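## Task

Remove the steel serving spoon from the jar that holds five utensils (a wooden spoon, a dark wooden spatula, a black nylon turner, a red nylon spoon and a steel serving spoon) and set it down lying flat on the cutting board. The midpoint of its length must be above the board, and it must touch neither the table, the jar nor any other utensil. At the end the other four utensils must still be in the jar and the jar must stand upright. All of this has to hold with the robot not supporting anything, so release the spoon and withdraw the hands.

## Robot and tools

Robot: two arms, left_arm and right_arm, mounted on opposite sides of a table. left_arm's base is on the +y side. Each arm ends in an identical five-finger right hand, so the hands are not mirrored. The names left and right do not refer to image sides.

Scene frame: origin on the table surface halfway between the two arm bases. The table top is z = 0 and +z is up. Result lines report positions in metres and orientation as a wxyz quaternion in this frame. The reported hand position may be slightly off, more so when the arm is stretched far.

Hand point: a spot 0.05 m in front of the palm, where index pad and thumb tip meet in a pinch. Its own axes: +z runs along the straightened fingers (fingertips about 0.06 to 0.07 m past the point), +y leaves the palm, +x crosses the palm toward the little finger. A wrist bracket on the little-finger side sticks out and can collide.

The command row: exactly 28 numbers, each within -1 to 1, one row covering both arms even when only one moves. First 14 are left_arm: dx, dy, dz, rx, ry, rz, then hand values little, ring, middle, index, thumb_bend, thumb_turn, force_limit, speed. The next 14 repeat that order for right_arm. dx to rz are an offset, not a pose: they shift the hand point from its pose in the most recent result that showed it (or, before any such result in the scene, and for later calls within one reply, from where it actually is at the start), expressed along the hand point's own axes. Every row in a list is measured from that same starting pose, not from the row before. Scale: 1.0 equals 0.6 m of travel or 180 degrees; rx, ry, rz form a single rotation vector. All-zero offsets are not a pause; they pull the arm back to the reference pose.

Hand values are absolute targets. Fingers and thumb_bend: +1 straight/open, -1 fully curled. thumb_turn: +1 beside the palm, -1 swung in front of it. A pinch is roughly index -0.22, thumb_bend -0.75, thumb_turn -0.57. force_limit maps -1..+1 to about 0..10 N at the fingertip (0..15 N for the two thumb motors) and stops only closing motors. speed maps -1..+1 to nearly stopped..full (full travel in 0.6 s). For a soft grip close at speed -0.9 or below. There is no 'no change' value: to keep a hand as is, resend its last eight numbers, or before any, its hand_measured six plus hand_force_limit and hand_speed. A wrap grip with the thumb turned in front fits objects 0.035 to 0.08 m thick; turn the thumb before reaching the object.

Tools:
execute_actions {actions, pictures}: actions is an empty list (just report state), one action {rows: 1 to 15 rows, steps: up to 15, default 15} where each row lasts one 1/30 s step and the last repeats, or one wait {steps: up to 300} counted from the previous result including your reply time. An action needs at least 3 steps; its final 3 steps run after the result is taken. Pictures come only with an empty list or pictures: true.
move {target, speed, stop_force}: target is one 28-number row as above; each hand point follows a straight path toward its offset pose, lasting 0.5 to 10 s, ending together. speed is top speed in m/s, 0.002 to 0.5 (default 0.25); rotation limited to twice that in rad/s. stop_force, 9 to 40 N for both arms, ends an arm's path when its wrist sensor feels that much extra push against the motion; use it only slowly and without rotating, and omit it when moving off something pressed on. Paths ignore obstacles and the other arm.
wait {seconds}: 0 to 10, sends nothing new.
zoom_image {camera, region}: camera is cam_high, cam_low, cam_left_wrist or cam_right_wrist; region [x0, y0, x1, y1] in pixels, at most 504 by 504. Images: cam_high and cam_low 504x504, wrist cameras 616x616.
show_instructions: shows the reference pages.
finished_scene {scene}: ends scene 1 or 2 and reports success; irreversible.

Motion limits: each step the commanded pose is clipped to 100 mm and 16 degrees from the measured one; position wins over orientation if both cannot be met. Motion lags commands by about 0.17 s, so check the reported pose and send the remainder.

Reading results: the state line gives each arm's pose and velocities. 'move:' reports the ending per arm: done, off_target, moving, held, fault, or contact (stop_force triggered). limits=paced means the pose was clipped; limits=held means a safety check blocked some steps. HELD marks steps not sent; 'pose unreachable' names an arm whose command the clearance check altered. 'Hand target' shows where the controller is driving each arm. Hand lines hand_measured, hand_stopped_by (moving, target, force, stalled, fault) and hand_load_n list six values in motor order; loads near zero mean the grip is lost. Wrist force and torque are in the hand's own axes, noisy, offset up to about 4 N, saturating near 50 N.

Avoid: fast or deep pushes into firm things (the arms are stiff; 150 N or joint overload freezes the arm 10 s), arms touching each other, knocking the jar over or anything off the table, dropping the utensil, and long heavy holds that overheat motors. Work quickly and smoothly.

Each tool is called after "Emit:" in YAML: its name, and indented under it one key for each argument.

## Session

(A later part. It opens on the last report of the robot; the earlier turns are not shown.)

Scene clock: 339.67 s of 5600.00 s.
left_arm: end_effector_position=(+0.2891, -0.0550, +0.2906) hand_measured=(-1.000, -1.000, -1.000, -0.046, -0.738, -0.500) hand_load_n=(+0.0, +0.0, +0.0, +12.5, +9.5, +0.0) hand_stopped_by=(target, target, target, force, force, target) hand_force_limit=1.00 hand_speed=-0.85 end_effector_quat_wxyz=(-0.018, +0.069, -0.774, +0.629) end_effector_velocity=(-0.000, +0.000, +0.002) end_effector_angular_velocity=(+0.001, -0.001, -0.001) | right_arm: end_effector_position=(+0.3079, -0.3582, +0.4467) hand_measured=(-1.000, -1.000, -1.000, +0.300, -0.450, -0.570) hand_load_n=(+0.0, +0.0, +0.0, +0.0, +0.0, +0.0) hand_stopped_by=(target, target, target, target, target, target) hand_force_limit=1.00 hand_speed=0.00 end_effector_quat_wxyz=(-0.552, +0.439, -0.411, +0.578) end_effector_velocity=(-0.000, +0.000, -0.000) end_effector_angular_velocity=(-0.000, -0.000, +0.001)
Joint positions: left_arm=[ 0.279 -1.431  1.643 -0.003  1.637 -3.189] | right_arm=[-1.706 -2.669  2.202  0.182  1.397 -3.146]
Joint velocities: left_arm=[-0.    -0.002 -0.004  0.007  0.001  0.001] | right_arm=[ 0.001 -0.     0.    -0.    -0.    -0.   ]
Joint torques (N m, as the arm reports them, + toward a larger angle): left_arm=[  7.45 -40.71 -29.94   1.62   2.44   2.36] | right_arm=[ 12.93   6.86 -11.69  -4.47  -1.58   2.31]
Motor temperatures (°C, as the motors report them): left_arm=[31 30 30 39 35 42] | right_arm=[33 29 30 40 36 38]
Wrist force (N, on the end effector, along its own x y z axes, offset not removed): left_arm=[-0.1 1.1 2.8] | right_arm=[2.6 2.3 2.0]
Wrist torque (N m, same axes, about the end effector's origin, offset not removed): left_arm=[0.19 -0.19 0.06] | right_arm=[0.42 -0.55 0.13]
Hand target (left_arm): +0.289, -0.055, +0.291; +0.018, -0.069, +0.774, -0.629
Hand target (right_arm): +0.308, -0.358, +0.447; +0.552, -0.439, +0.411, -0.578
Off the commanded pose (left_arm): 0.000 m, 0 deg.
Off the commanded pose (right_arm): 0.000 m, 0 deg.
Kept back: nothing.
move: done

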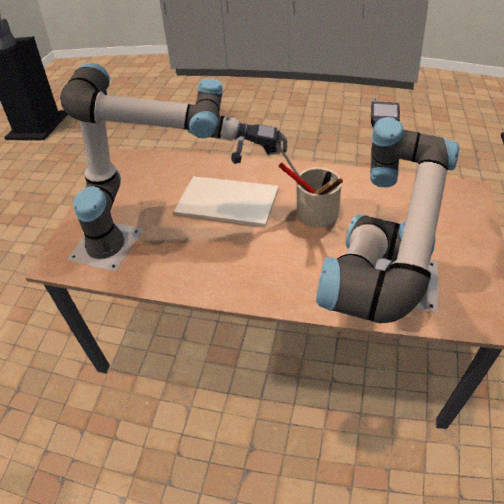

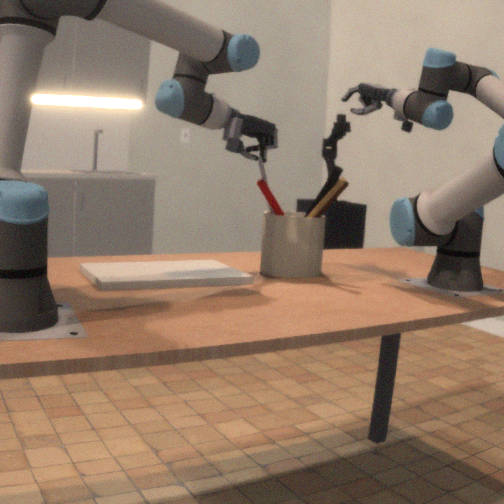

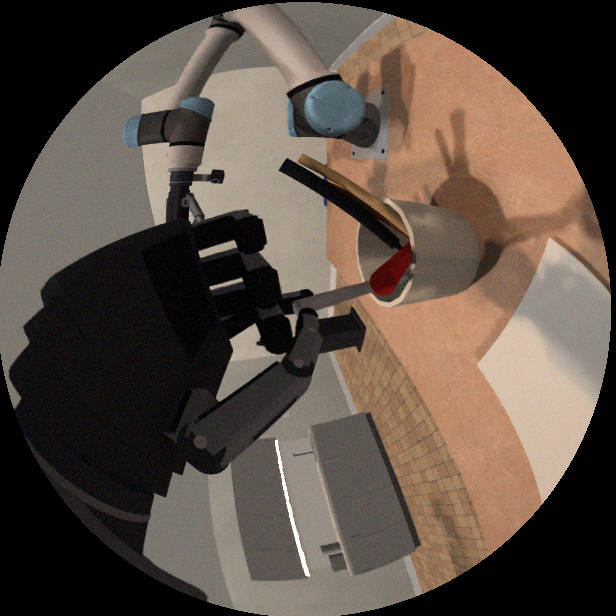

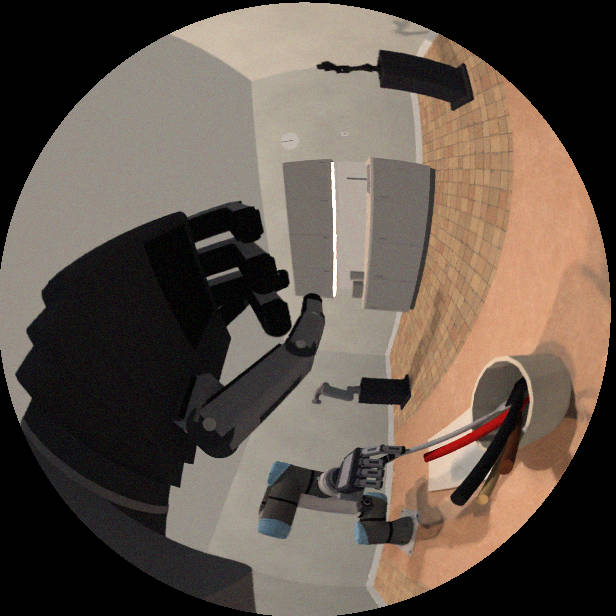

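Working. Continue.

Emit:
move:
  target: [0,-0.06,-0.03,0,0,0,-1,-1,-1,-0.15,-0.95,-0.5,1,-0.85, 0,0,0,0,0,0,-1,-1,-1,0.3,-0.45,-0.57,1.0,0]
  speed: 0.012

Emit:
move:
  target: [0,-0.06,-0.03,0,0,0,-1,-1,-1,-0.2,-1,-0.5,1,-0.85, 0,0,0,0,0,0,-1,-1,-1,0.3,-0.45,-0.57,1.0,0]
  speed: 0.012

Scene clock: 343.50 s of 5600.00 s.
left_arm: end_effector_position=(+0.2901, -0.0448, +0.3292) hand_measured=(-1.000, -1.000, -1.000, -0.046, -0.780, -0.500) hand_load_n=(+0.0, +0.0, +0.0, +13.5, +12.0, -0.5) hand_stopped_by=(target, target, target, force, force, target) hand_force_limit=1.00 hand_speed=-0.85 end_effector_quat_wxyz=(-0.018, +0.069, -0.774, +0.629) end_effector_velocity=(-0.001, +0.000, +0.002) end_effector_angular_velocity=(+0.001, -0.001, -0.002) | right_arm: end_effector_position=(+0.3079, -0.3582, +0.4467) hand_measured=(-1.000, -1.000, -1.000, +0.300, -0.450, -0.570) hand_load_n=(+0.0, +0.0, +0.0, +0.0, +0.0, +0.0) hand_stopped_by=(target, target, target, target, target, target) hand_force_limit=1.00 hand_speed=0.00 end_effector_quat_wxyz=(-0.552, +0.439, -0.411, +0.578) end_effector_velocity=(-0.000, -0.000, +0.000) end_effector_angular_velocity=(+0.001, -0.001, -0.001)
Joint positions: left_arm=[ 0.286 -1.466  1.584  0.092  1.644 -3.187] | right_arm=[-1.706 -2.669  2.202  0.182  1.397 -3.146]
Joint velocities: left_arm=[-0.    -0.001 -0.005  0.007  0.002  0.001] | right_arm=[-0.001 -0.001 -0.    -0.     0.001  0.002]
Joint torques (N m, as the arm reports them, + toward a larger angle): left_arm=[  8.1  -41.78 -31.63   1.63   2.38   2.41] | right_arm=[ 13.25   6.62 -11.28  -4.68  -1.71   2.43]
Motor temperatures (°C, as the motors report them): left_arm=[31 30 30 39 35 42] | right_arm=[33 29 30 40 36 38]
Wrist force (N, on the end effector, along its own x y z axes, offset not removed): left_arm=[-0.3 2.1 3.1] | right_arm=[1.4 1.8 1.7]
Wrist torque (N m, same axes, about the end effector's origin, offset not removed): left_arm=[0.13 -0.27 0.09] | right_arm=[0.31 -0.47 0.15]
Hand target (left_arm): +0.290, -0.045, +0.330; +0.018, -0.069, +0.774, -0.629
Hand target (right_arm): +0.308, -0.358, +0.447; +0.552, -0.439, +0.411, -0.578
Off the commanded pose (left_arm): 0.000 m, 0 deg.
Off the commanded pose (right_arm): 0.000 m, 0 deg.
Kept back: nothing.
move: done

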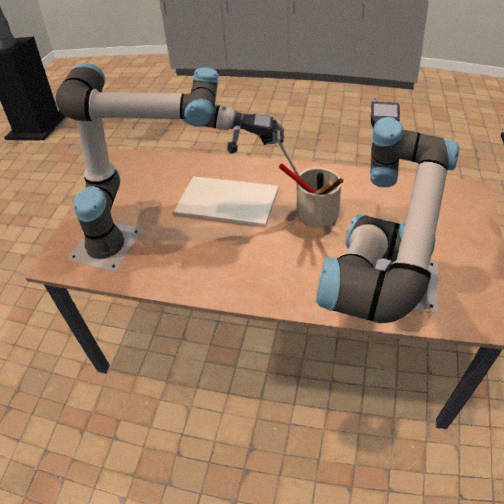

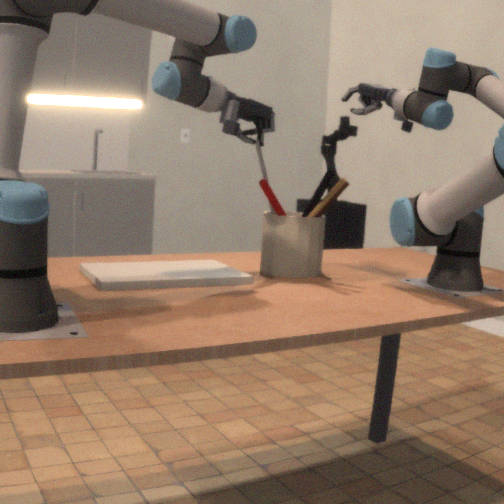

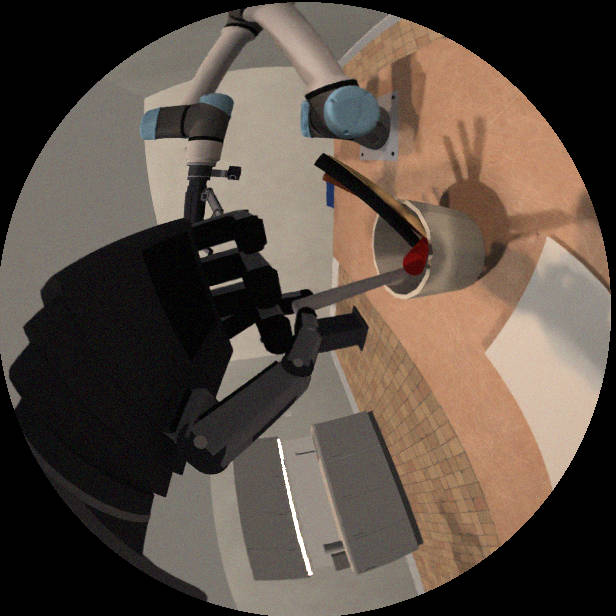

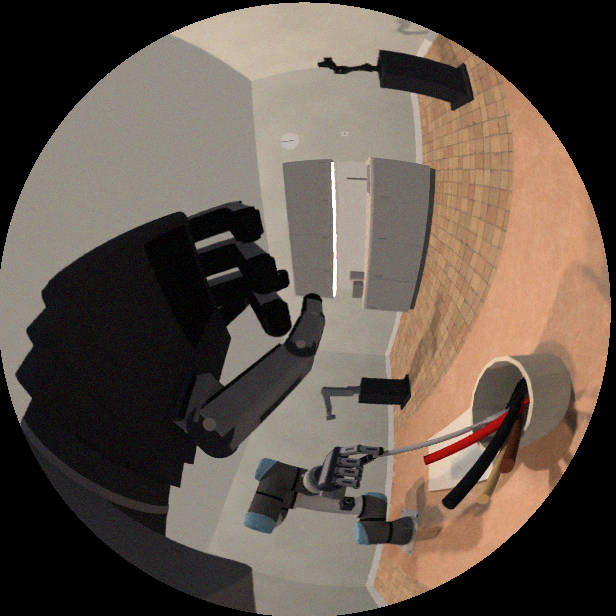

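Scene clock: 347.10 s of 5600.00 s.
left_arm: end_effector_position=(+0.2912, -0.0345, +0.3677) hand_measured=(-1.000, -1.000, -1.000, -0.046, -0.804, -0.500) hand_load_n=(+0.0, +0.0, +0.0, +16.0, +16.0, +1.0) hand_stopped_by=(target, target, target, force, force, target) hand_force_limit=1.00 hand_speed=-0.85 end_effector_quat_wxyz=(-0.018, +0.069, -0.774, +0.629) end_effector_velocity=(+0.001, +0.001, +0.003) end_effector_angular_velocity=(+0.000, +0.002, +0.001) | right_arm: end_effector_position=(+0.3079, -0.3582, +0.4467) hand_measured=(-1.000, -1.000, -1.000, +0.300, -0.450, -0.570) hand_load_n=(+0.0, +0.0, +0.0, +0.0, +0.0, +0.0) hand_stopped_by=(target, target, target, target, target, target) hand_force_limit=1.00 hand_speed=0.00 end_effector_quat_wxyz=(-0.552, +0.439, -0.411, +0.578) end_effector_velocity=(-0.000, +0.000, +0.000) end_effector_angular_velocity=(+0.001, -0.000, -0.000)
Joint positions: left_arm=[ 0.293 -1.493  1.515  0.188  1.651 -3.186] | right_arm=[-1.706 -2.669  2.202  0.182  1.397 -3.146]
Joint velocities: left_arm=[ 0.002 -0.001 -0.005  0.007  0.002 -0.001] | right_arm=[ 0.001 -0.    -0.     0.     0.001  0.   ]
Joint torques (N m, as the arm reports them, + toward a larger angle): left_arm=[  8.35 -39.02 -32.25   1.35   2.29   2.37] | right_arm=[ 12.97   7.2  -11.37  -4.62  -1.53   2.35]
Motor temperatures (°C, as the motors report them): left_arm=[31 30 30 39 35 42] | right_arm=[33 29 30 40 36 38]
Wrist force (N, on the end effector, along its own x y z axes, offset not removed): left_arm=[0.4 0.6 3.8] | right_arm=[1.2 3.2 1.6]
Wrist torque (N m, same axes, about the end effector's origin, offset not removed): left_arm=[0.02 -0.22 0.10] | right_arm=[0.59 -0.35 0.11]
Hand target (left_arm): +0.291, -0.034, +0.368; +0.018, -0.069, +0.774, -0.629
Hand target (right_arm): +0.308, -0.358, +0.447; +0.552, -0.439, +0.411, -0.578
Off the commanded pose (left_arm): 0.000 m, 0 deg.
Off the commanded pose (right_arm): 0.000 m, 0 deg.
Kept back: nothing.
move: done

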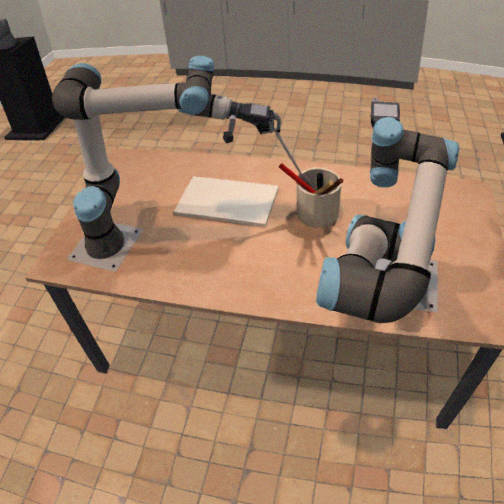

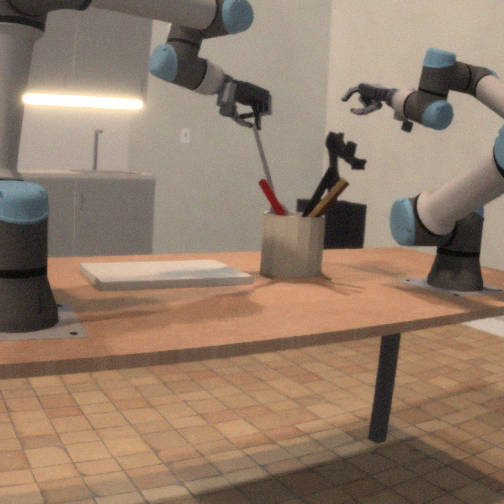

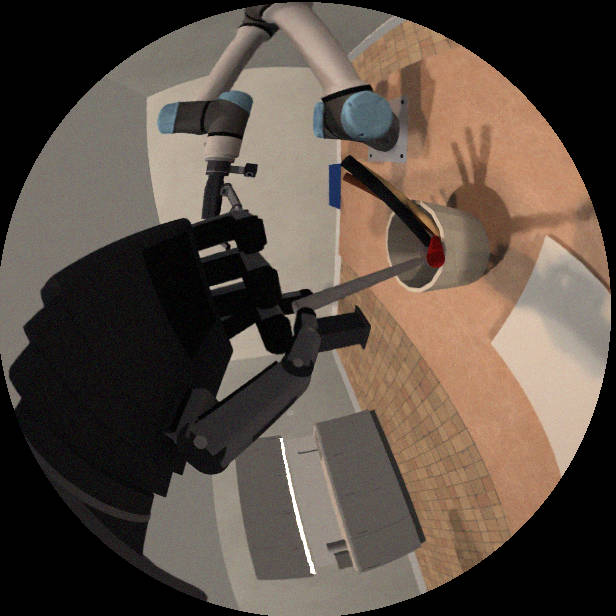

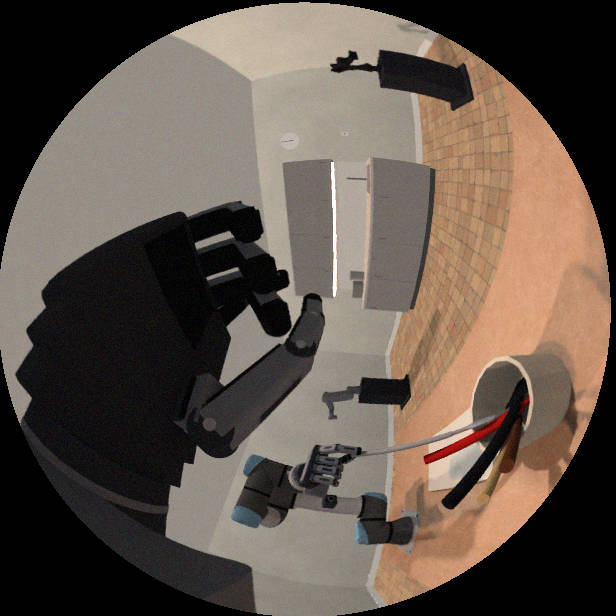

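Emit:
move:
  target: [0,-0.09,-0.04,0,0,0,-1,-1,-1,-0.2,-1,-0.5,1,-0.85, 0,0,0,0,0,0,-1,-1,-1,0.3,-0.45,-0.57,1.0,0]
  speed: 0.015

Emit:
move:
  target: [0,-0.09,-0.04,0,0,0,-1,-1,-1,-0.2,-1,-0.5,1,-0.85, 0,0,0,0,0,0,-1,-1,-1,0.3,-0.45,-0.57,1.0,0]
  speed: 0.015

Scene clock: 351.53 s of 5600.00 s.
left_arm: end_effector_position=(+0.2931, -0.0220, +0.4251) hand_measured=(-1.000, -1.000, -1.000, -0.048, -0.812, -0.500) hand_load_n=(+0.0, +0.0, +0.0, +0.0, +0.0, +0.0) hand_stopped_by=(target, target, target, force, force, target) hand_force_limit=1.00 hand_speed=-0.85 end_effector_quat_wxyz=(-0.018, +0.069, -0.774, +0.629) end_effector_velocity=(-0.001, +0.000, +0.003) end_effector_angular_velocity=(+0.001, -0.000, -0.001) | right_arm: end_effector_position=(+0.3079, -0.3582, +0.4467) hand_measured=(-1.000, -1.000, -1.000, +0.300, -0.450, -0.570) hand_load_n=(+0.0, +0.0, +0.0, +0.0, +0.0, +0.0) hand_stopped_by=(target, target, target, target, target, target) hand_force_limit=1.00 hand_speed=0.00 end_effector_quat_wxyz=(-0.552, +0.439, -0.411, +0.578) end_effector_velocity=(-0.000, +0.000, +0.000) end_effector_angular_velocity=(+0.001, -0.000, +0.000)
Joint positions: left_arm=[ 0.304 -1.511  1.387  0.334  1.662 -3.183] | right_arm=[-1.706 -2.669  2.202  0.182  1.397 -3.146]
Joint velocities: left_arm=[-0.001 -0.    -0.007  0.008  0.001  0.001] | right_arm=[-0.    -0.     0.    -0.     0.     0.001]
Joint torques (N m, as the arm reports them, + toward a larger angle): left_arm=[  7.26 -36.9  -30.44   1.33   2.35   2.29] | right_arm=[ 12.97   7.32 -12.3   -4.63  -1.5    2.39]
Motor temperatures (°C, as the motors report them): left_arm=[31 30 30 39 35 42] | right_arm=[33 29 30 40 36 38]
Wrist force (N, on the end effector, along its own x y z axes, offset not removed): left_arm=[1.0 -1.5 1.0] | right_arm=[1.9 3.6 1.1]
Wrist torque (N m, same axes, about the end effector's origin, offset not removed): left_arm=[-0.21 -0.46 0.09] | right_arm=[0.55 -0.41 0.12]
Hand target (left_arm): +0.293, -0.022, +0.425; +0.018, -0.069, +0.774, -0.629
Hand target (right_arm): +0.308, -0.358, +0.447; +0.552, -0.439, +0.411, -0.578
Off the commanded pose (left_arm): 0.000 m, 0 deg.
Off the commanded pose (right_arm): 0.000 m, 0 deg.
Kept back: nothing.
move: done

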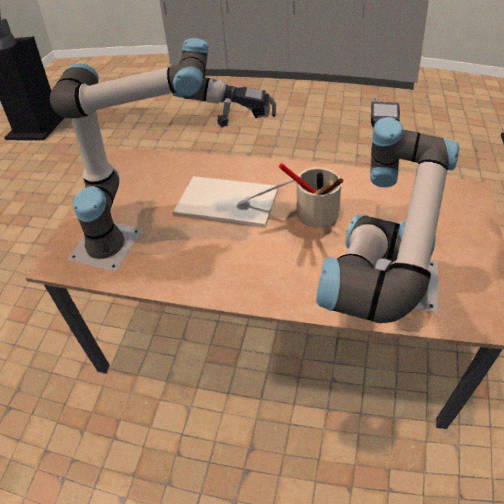

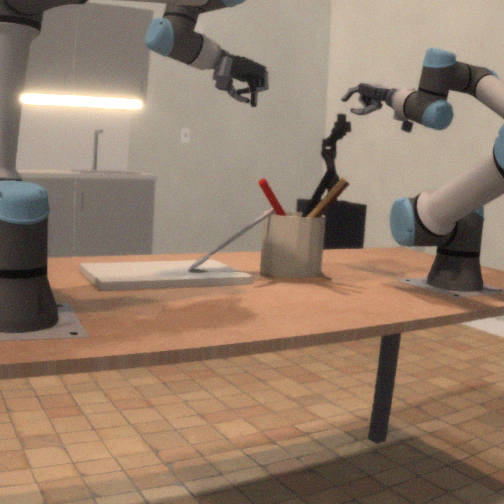

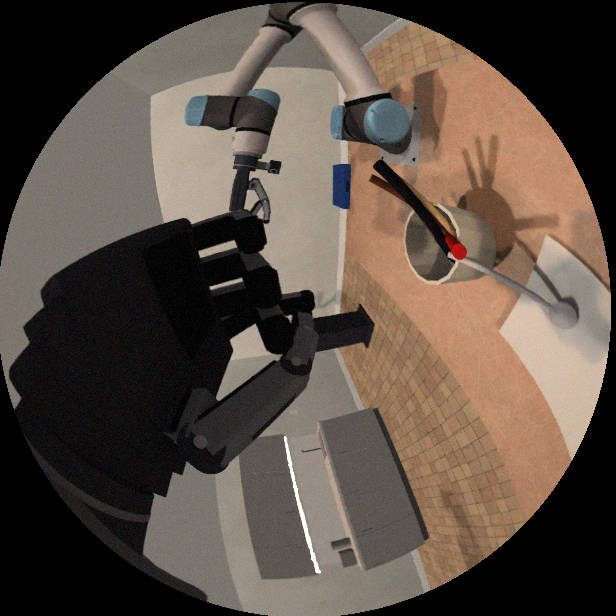

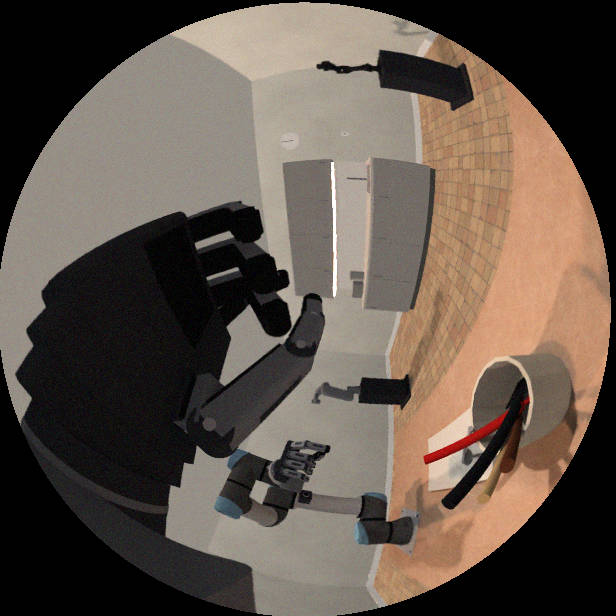

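Scene clock: 355.77 s of 5600.00 s.
left_arm: end_effector_position=(+0.2950, -0.0095, +0.4825) hand_measured=(-1.000, -1.000, -1.000, -0.048, -0.812, -0.500) hand_load_n=(+0.0, +0.0, +0.0, +0.0, +0.0, +0.0) hand_stopped_by=(target, target, target, force, force, target) hand_force_limit=1.00 hand_speed=-0.85 end_effector_quat_wxyz=(-0.018, +0.069, -0.774, +0.629) end_effector_velocity=(+0.000, +0.000, +0.002) end_effector_angular_velocity=(+0.002, +0.000, -0.001) | right_arm: end_effector_position=(+0.3079, -0.3582, +0.4467) hand_measured=(-1.000, -1.000, -1.000, +0.300, -0.450, -0.570) hand_load_n=(+0.0, +0.0, +0.0, +0.0, +0.0, +0.0) hand_stopped_by=(target, target, target, target, target, target) hand_force_limit=1.00 hand_speed=0.00 end_effector_quat_wxyz=(-0.552, +0.439, -0.411, +0.578) end_effector_velocity=(+0.000, -0.000, -0.000) end_effector_angular_velocity=(+0.000, +0.001, -0.001)
Joint positions: left_arm=[ 0.316 -1.508  1.234  0.484  1.673 -3.181] | right_arm=[-1.706 -2.669  2.202  0.182  1.397 -3.146]
Joint velocities: left_arm=[ 0.001  0.002 -0.008  0.008  0.001  0.001] | right_arm=[-0.  0.  0.  0.  0.  0.]
Joint torques (N m, as the arm reports them, + toward a larger angle): left_arm=[  6.97 -13.24 -30.54   1.61   2.49   2.26] | right_arm=[ 13.81   7.4  -11.14  -4.41  -1.66   2.5 ]
Motor temperatures (°C, as the motors report them): left_arm=[31 30 30 39 35 42] | right_arm=[33 29 30 40 36 38]
Wrist force (N, on the end effector, along its own x y z axes, offset not removed): left_arm=[0.5 -0.6 0.4] | right_arm=[3.1 2.6 2.6]
Wrist torque (N m, same axes, about the end effector's origin, offset not removed): left_arm=[-0.06 -0.35 0.17] | right_arm=[0.38 -0.68 0.23]
Hand target (left_arm): +0.295, -0.009, +0.483; +0.018, -0.069, +0.774, -0.629
Hand target (right_arm): +0.308, -0.358, +0.447; +0.552, -0.439, +0.411, -0.578
Off the commanded pose (left_arm): 0.000 m, 0 deg.
Off the commanded pose (right_arm): 0.000 m, 0 deg.
Kept back: nothing.
move: done

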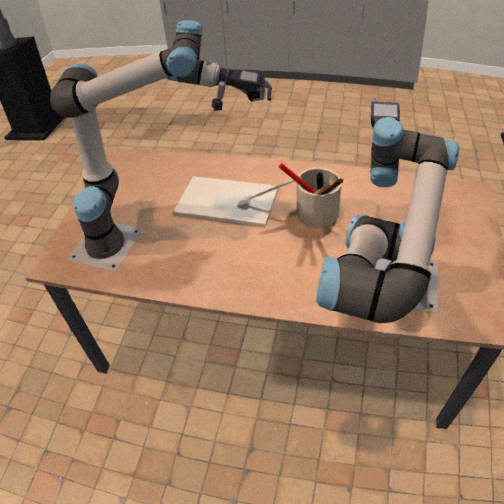

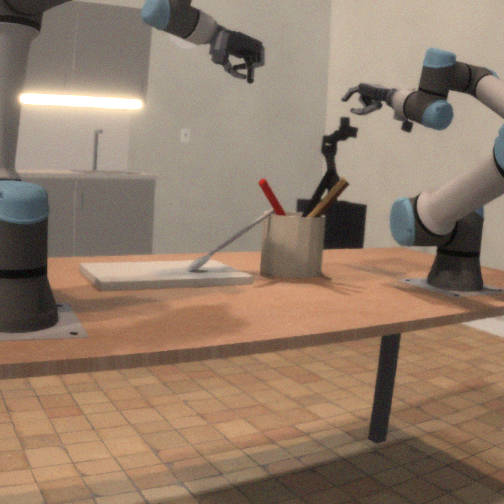

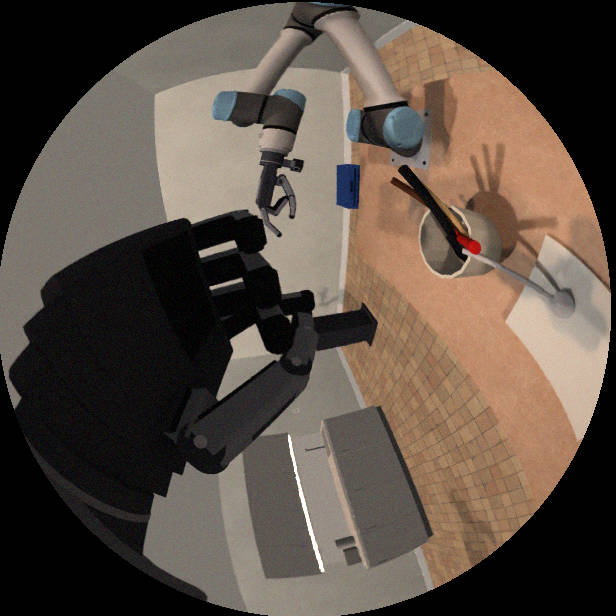

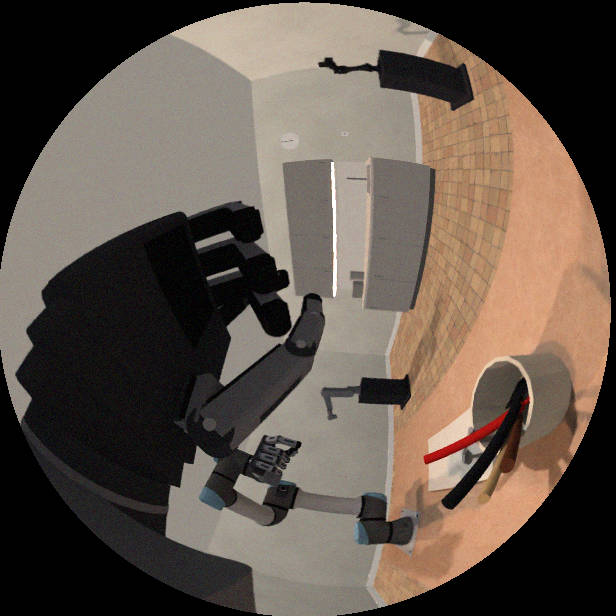

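Emit:
move:
  target: [-0.008,0.453,0.115,-0.433,0,0,-1,-1,1,1,1,1,1,0, 0,0,0,0,0,0,-1,-1,-1,0.3,-0.45,-0.57,1.0,0]
  speed: 0.15

Emit:
zoom_image:
  camera: "cam_high"
  region: [150,100,350,250]

Emit:
zoom_image:
  camera: "cam_low"
  region: [80,120,340,300]

Scene clock: 361.27 s of 5600.00 s.
left_arm: end_effector_position=(+0.2836, -0.0203, +0.2020) hand_measured=(-1.000, -1.000, +1.000, +1.000, +1.000, +1.000) hand_load_n=(+0.0, +0.0, -1.5, +0.0, +0.0, +0.0) hand_stopped_by=(target, target, target, target, target, target) hand_force_limit=1.00 hand_speed=0.00 end_effector_quat_wxyz=(+0.018, +0.058, -0.998, +0.033) end_effector_velocity=(+0.000, +0.000, -0.003) end_effector_angular_velocity=(+0.006, -0.002, -0.002) | right_arm: end_effector_position=(+0.3079, -0.3582, +0.4467) hand_measured=(-1.000, -1.000, -1.000, +0.300, -0.450, -0.570) hand_load_n=(+0.0, +0.0, +0.0, +0.0, +0.0, +0.0) hand_stopped_by=(target, target, target, target, target, target) hand_force_limit=1.00 hand_speed=0.00 end_effector_quat_wxyz=(-0.552, +0.439, -0.411, +0.578) end_effector_velocity=(-0.000, +0.001, +0.000) end_effector_angular_velocity=(+0.001, -0.000, +0.002)
Joint positions: left_arm=[ 0.262 -0.393  0.036  1.867  1.613 -3.092] | right_arm=[-1.706 -2.669  2.202  0.182  1.397 -3.146]
Joint velocities: left_arm=[-0.001  0.009 -0.009  0.007 -0.003  0.002] | right_arm=[ 0.001 -0.     0.    -0.    -0.001  0.002]
Joint torques (N m, as the arm reports them, + toward a larger angle): left_arm=[ -6.14 -35.89 -20.68   2.71  -2.66   2.37] | right_arm=[ 12.65   6.44 -10.7   -4.59  -1.59   2.58]
Motor temperatures (°C, as the motors report them): left_arm=[31 30 30 39 35 42] | right_arm=[33 29 30 40 36 38]
Wrist force (N, on the end effector, along its own x y z axes, offset not removed): left_arm=[2.4 -0.8 -18.6] | right_arm=[0.7 2.8 1.5]
Wrist torque (N m, same axes, about the end effector's origin, offset not removed): left_arm=[1.06 0.17 0.30] | right_arm=[0.43 -0.26 0.23]
Hand target (left_arm): +0.284, -0.020, +0.202; -0.018, -0.058, +0.998, -0.032
Hand target (right_arm): +0.308, -0.358, +0.447; +0.552, -0.439, +0.411, -0.578
Off the commanded pose (left_arm): 0.002 m, 4 deg.
Off the commanded pose (right_arm): 0.000 m, 0 deg.
elbow stopped short (left arm): the move would have taken joint 3 (elbow) straighter than the controller allows; a more bent joint 3 avoids this.
Kept back: nothing.
move: off_target (left_arm)

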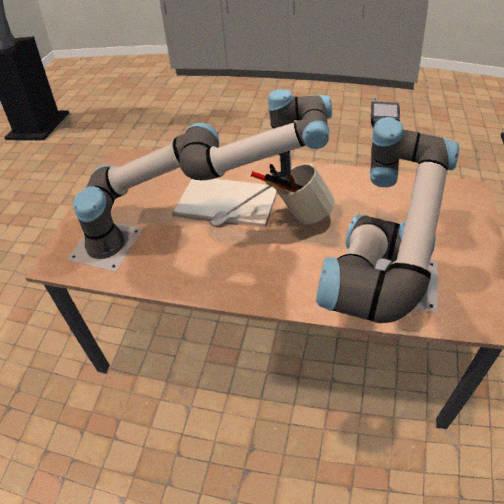

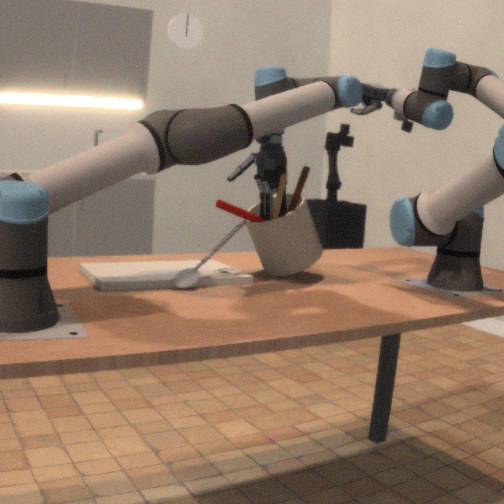

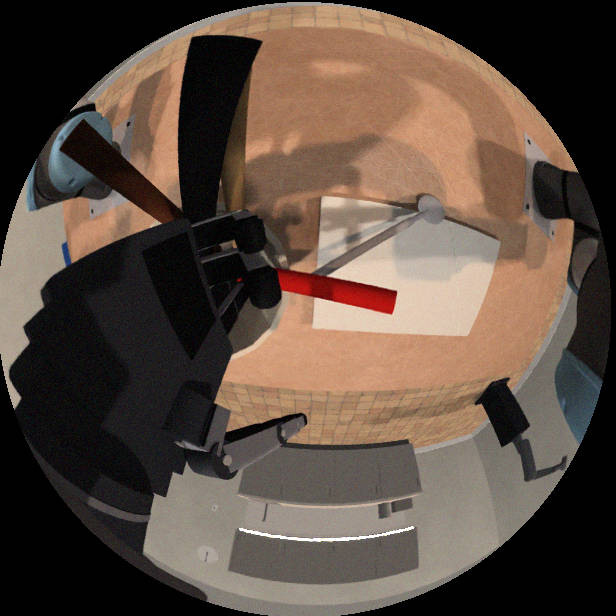

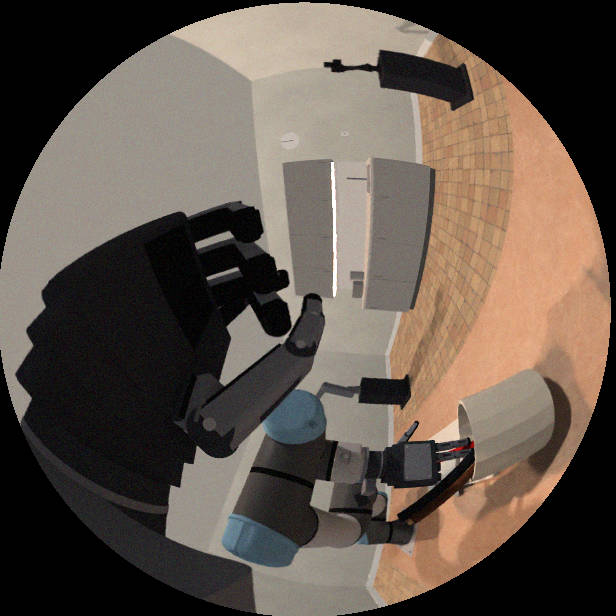

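Region (150, 100, 350, 250) of cam_high's 504x504 image, scaled by 2.520, with more detail than that image has; it fills the top 378 rows of this view, and the rest is white.

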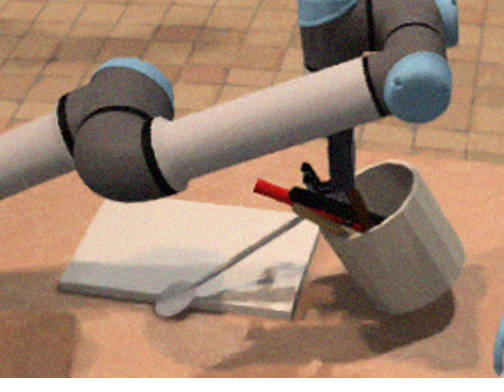

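Region (80, 120, 340, 300) of cam_low's 504x504 image, scaled by 1.938, with more detail than that image has; it fills the top 349 rows of this view, and the rest is white.

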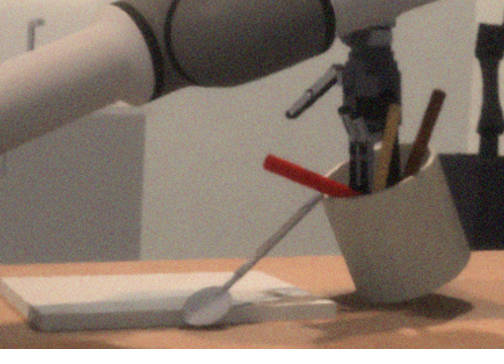

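Emit:
move:
  target: [0,0,-0.2,0,0,0,-1,-1,1,1,1,1,1,0, 0,0,0,0,0,0,-1,-1,-1,0.3,-0.45,-0.57,1.0,0]
  speed: 0.03

Scene clock: 365.90 s of 5600.00 s.
left_arm: end_effector_position=(+0.2870, -0.0107, +0.3204) hand_measured=(-1.000, -1.000, +1.000, +1.000, +1.000, +1.000) hand_load_n=(+0.0, +0.0, +0.0, +0.0, +0.0, +0.0) hand_stopped_by=(target, target, target, target, target, target) hand_force_limit=1.00 hand_speed=0.00 end_effector_quat_wxyz=(-0.030, +0.037, -0.990, +0.135) end_effector_velocity=(+0.000, +0.000, +0.002) end_effector_angular_velocity=(-0.002, -0.005, -0.001) | right_arm: end_effector_position=(+0.3079, -0.3582, +0.4467) hand_measured=(-1.000, -1.000, -1.000, +0.300, -0.450, -0.570) hand_load_n=(+0.0, +0.0, +0.0, +0.0, +0.0, +0.0) hand_stopped_by=(target, target, target, target, target, target) hand_force_limit=1.00 hand_speed=0.00 end_effector_quat_wxyz=(-0.552, +0.439, -0.411, +0.578) end_effector_velocity=(+0.000, -0.000, +0.000) end_effector_angular_velocity=(-0.001, -0.000, -0.002)
Joint positions: left_arm=[ 0.237 -0.586  0.034  1.847  1.541 -3.068] | right_arm=[-1.706 -2.669  2.202  0.182  1.397 -3.146]
Joint velocities: left_arm=[-0.001 -0.002  0.    -0.001 -0.005  0.001] | right_arm=[-0.001 -0.     0.    -0.     0.    -0.001]
Joint torques (N m, as the arm reports them, + toward a larger angle): left_arm=[ -6.56 -66.63 -12.7   -0.85  -2.17   2.34] | right_arm=[ 13.18   8.35 -12.09  -4.45  -1.51   2.42]
Motor temperatures (°C, as the motors report them): left_arm=[31 30 30 39 35 42] | right_arm=[33 29 30 40 36 38]
Wrist force (N, on the end effector, along its own x y z axes, offset not removed): left_arm=[0.8 -1.0 1.2] | right_arm=[0.3 0.7 3.8]
Wrist torque (N m, same axes, about the end effector's origin, offset not removed): left_arm=[-0.13 -0.39 0.07] | right_arm=[-0.02 -0.44 -0.02]
Hand target (left_arm): +0.287, -0.011, +0.321; +0.030, -0.036, +0.990, -0.135
Hand target (right_arm): +0.308, -0.358, +0.447; +0.552, -0.439, +0.411, -0.578
Off the commanded pose (left_arm): 0.002 m, 13 deg.
Off the commanded pose (right_arm): 0.000 m, 0 deg.
elbow stopped short (left arm): the move would have taken joint 3 (elbow) straighter than the controller allows; a more bent joint 3 avoids this.
Kept back: nothing.
move: off_target (left_arm)

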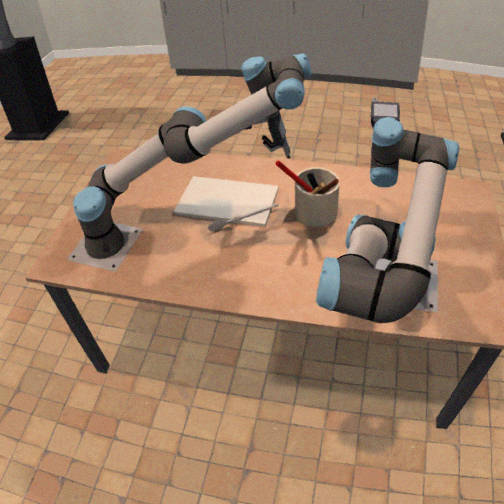

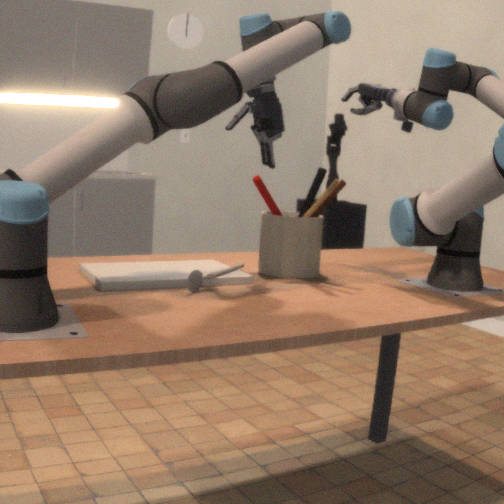

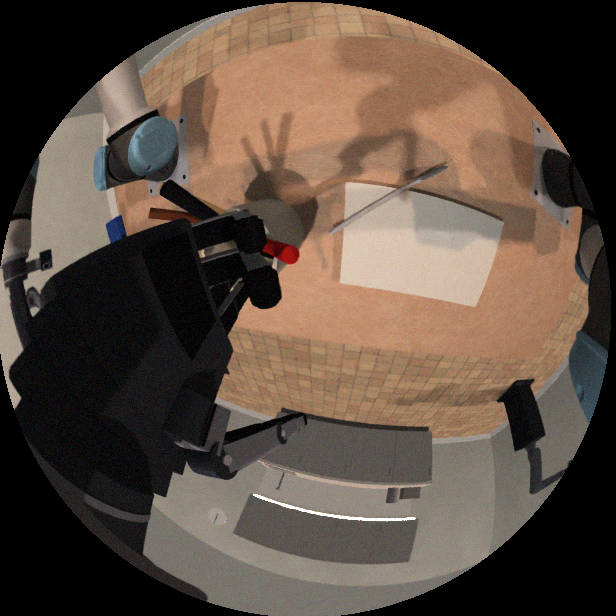

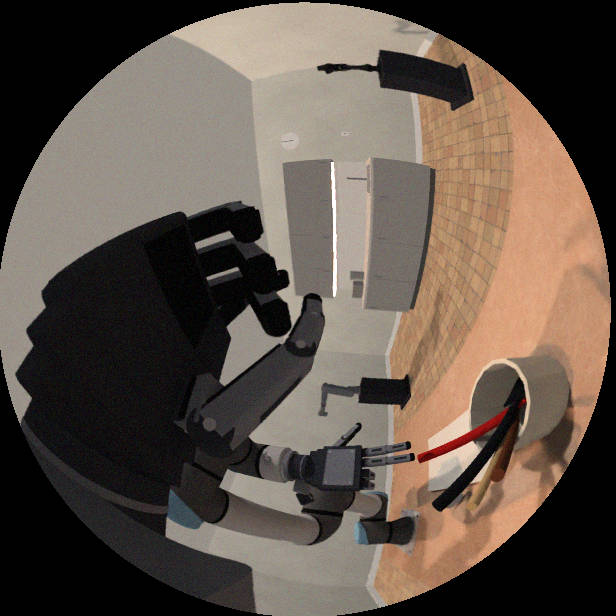

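Emit:
move:
  target: [0.23,0.09,0.2,-0.085,0,0,-1,-1,1,1,1,1,1,0, 0,0,0,0,0,0,-1,-1,-1,0.3,-0.45,-0.57,1.0,0]
  speed: 0.15

Emit:
move:
  target: [0,0,0,0,0,0.5,1,1,1,1,1,1,1,0, 0,0,0,0,0,0,-1,-1,-1,0.3,-0.45,-0.57,1.0,0]
  speed: 0.2

Scene clock: 368.10 s of 5600.00 s.
left_arm: end_effector_position=(+0.1544, -0.0018, +0.1841) hand_measured=(-1.000, -1.000, +1.000, +1.000, +1.000, +1.000) hand_load_n=(+0.0, +0.0, +0.0, +0.0, +0.0, +0.0) hand_stopped_by=(target, target, target, target, target, target) hand_force_limit=1.00 hand_speed=0.00 end_effector_quat_wxyz=(-0.024, +0.040, -0.999, +0.002) end_effector_velocity=(-0.002, +0.000, -0.003) end_effector_angular_velocity=(+0.006, +0.000, +0.001) | right_arm: end_effector_position=(+0.3079, -0.3582, +0.4467) hand_measured=(-1.000, -1.000, -1.000, +0.300, -0.450, -0.570) hand_load_n=(+0.0, +0.0, +0.0, +0.0, +0.0, +0.0) hand_stopped_by=(target, target, target, target, target, target) hand_force_limit=1.00 hand_speed=0.00 end_effector_quat_wxyz=(-0.552, +0.439, -0.411, +0.578) end_effector_velocity=(-0.000, +0.000, +0.000) end_effector_angular_velocity=(-0.000, -0.000, +0.001)
Joint positions: left_arm=[ 0.024 -0.697  0.704  1.565  1.522 -3.291] | right_arm=[-1.706 -2.669  2.202  0.182  1.397 -3.146]
Joint velocities: left_arm=[-0.004  0.004  0.003 -0.001  0.001 -0.005] | right_arm=[ 0.    -0.    -0.     0.    -0.001  0.   ]
Joint torques (N m, as the arm reports them, + toward a larger angle): left_arm=[ -7.62 -44.48 -12.61  -0.34   2.32  -2.19] | right_arm=[ 13.51   8.   -11.61  -4.58  -1.52   2.53]
Motor temperatures (°C, as the motors report them): left_arm=[31 30 30 39 35 42] | right_arm=[33 29 30 40 36 38]
Wrist force (N, on the end effector, along its own x y z axes, offset not removed): left_arm=[1.7 -0.7 1.1] | right_arm=[1.7 2.2 1.6]
Wrist torque (N m, same axes, about the end effector's origin, offset not removed): left_arm=[-0.08 -0.56 0.18] | right_arm=[0.31 -0.44 0.09]
Hand target (left_arm): +0.154, -0.002, +0.184; +0.024, -0.040, +0.999, -0.002
Hand target (right_arm): +0.308, -0.358, +0.447; +0.552, -0.439, +0.411, -0.578
Off the commanded pose (left_arm): 0.000 m, 0 deg.
Off the commanded pose (right_arm): 0.000 m, 0 deg.
Kept back: nothing.
move: done

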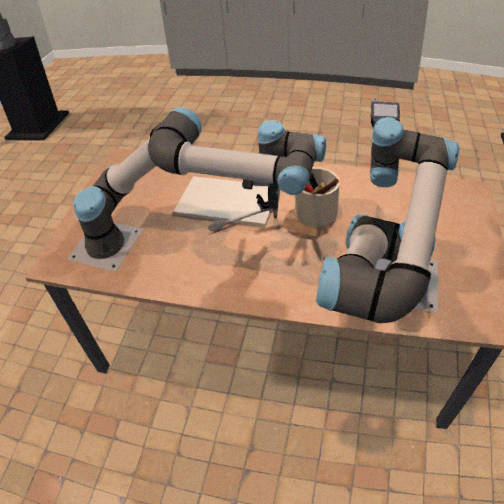

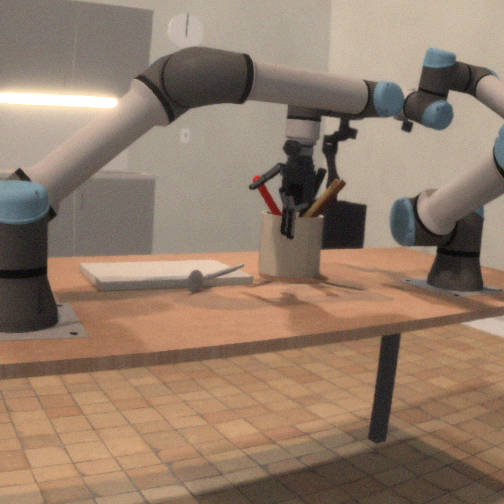

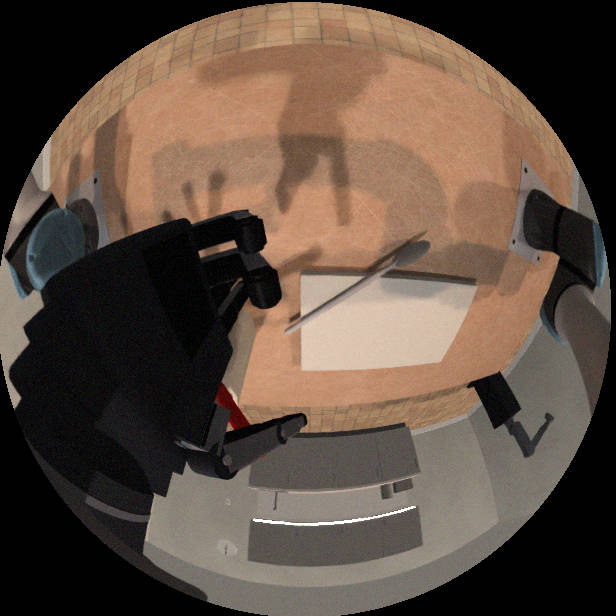

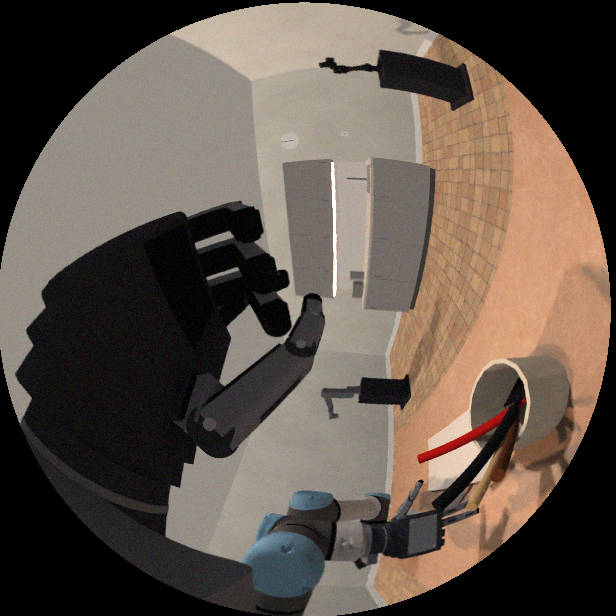

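Scene clock: 372.57 s of 5600.00 s.
left_arm: end_effector_position=(+0.1542, -0.0019, +0.1842) hand_measured=(+1.000, +1.000, +1.000, +1.000, +1.000, +1.000) hand_load_n=(+0.0, +0.0, +0.0, +0.0, +0.0, +0.0) hand_stopped_by=(target, target, target, target, target, target) hand_force_limit=1.00 hand_speed=0.00 end_effector_quat_wxyz=(+0.019, +0.677, +0.735, +0.016) end_effector_velocity=(-0.001, +0.000, +0.000) end_effector_angular_velocity=(+0.001, +0.001, -0.019) | right_arm: end_effector_position=(+0.3079, -0.3582, +0.4467) hand_measured=(-1.000, -1.000, -1.000, +0.300, -0.450, -0.570) hand_load_n=(+0.0, +0.0, +0.0, +0.0, +0.0, +0.0) hand_stopped_by=(target, target, target, target, target, target) hand_force_limit=1.00 hand_speed=0.00 end_effector_quat_wxyz=(-0.552, +0.439, -0.411, +0.578) end_effector_velocity=(-0.000, +0.000, +0.000) end_effector_angular_velocity=(-0.001, -0.000, +0.001)
Joint positions: left_arm=[-0.057 -0.97   1.182  1.364  1.523 -1.804] | right_arm=[-1.706 -2.669  2.202  0.182  1.397 -3.146]
Joint velocities: left_arm=[ 0.    -0.003  0.004 -0.002  0.001  0.019] | right_arm=[ 0.001  0.    -0.    -0.    -0.    -0.001]
Joint torques (N m, as the arm reports them, + toward a larger angle): left_arm=[  8.09 -55.43 -12.3   -0.75   2.24   2.36] | right_arm=[ 13.07   6.81 -11.28  -4.46  -1.57   2.42]
Motor temperatures (°C, as the motors report them): left_arm=[31 30 30 39 35 42] | right_arm=[33 29 30 40 36 38]
Wrist force (N, on the end effector, along its own x y z axes, offset not removed): left_arm=[0.2 -1.5 -0.2] | right_arm=[1.6 0.6 1.3]
Wrist torque (N m, same axes, about the end effector's origin, offset not removed): left_arm=[-0.16 -0.26 0.09] | right_arm=[0.14 -0.36 0.01]
Hand target (left_arm): +0.154, -0.002, +0.184; +0.019, +0.678, +0.735, +0.015
Hand target (right_arm): +0.308, -0.358, +0.447; +0.552, -0.439, +0.411, -0.578
Off the commanded pose (left_arm): 0.000 m, 0 deg.
Off the commanded pose (right_arm): 0.000 m, 0 deg.
Kept back: nothing.
move: done

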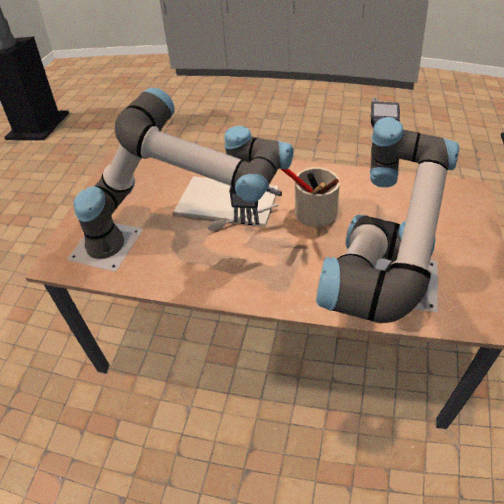

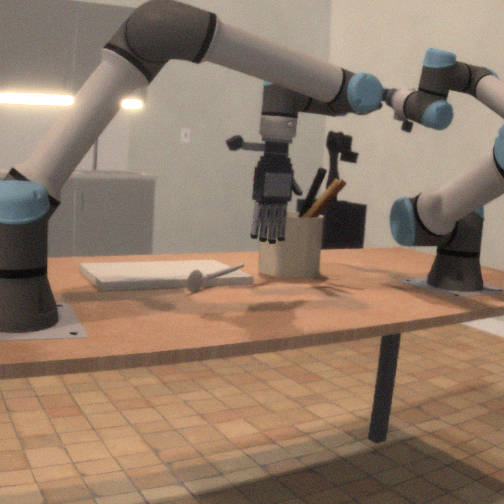

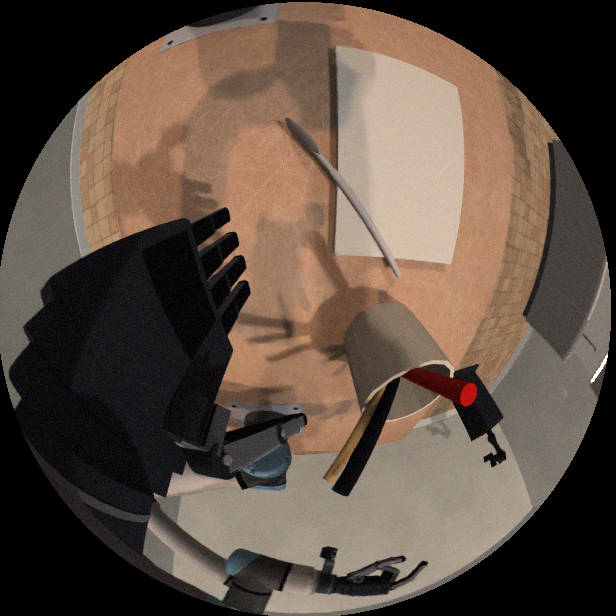

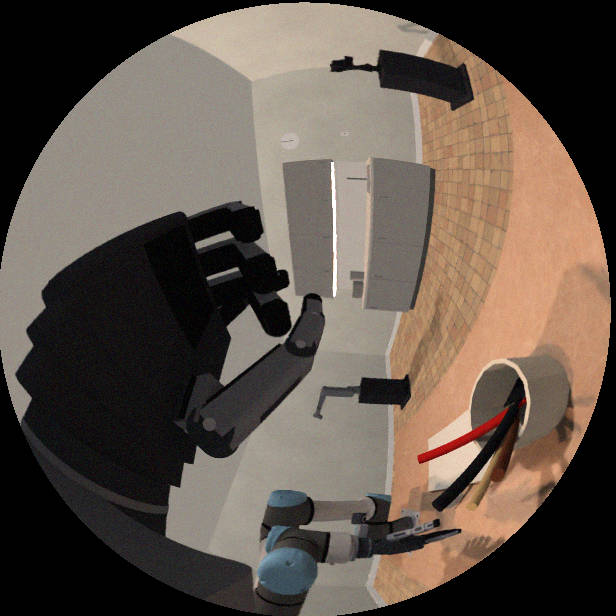

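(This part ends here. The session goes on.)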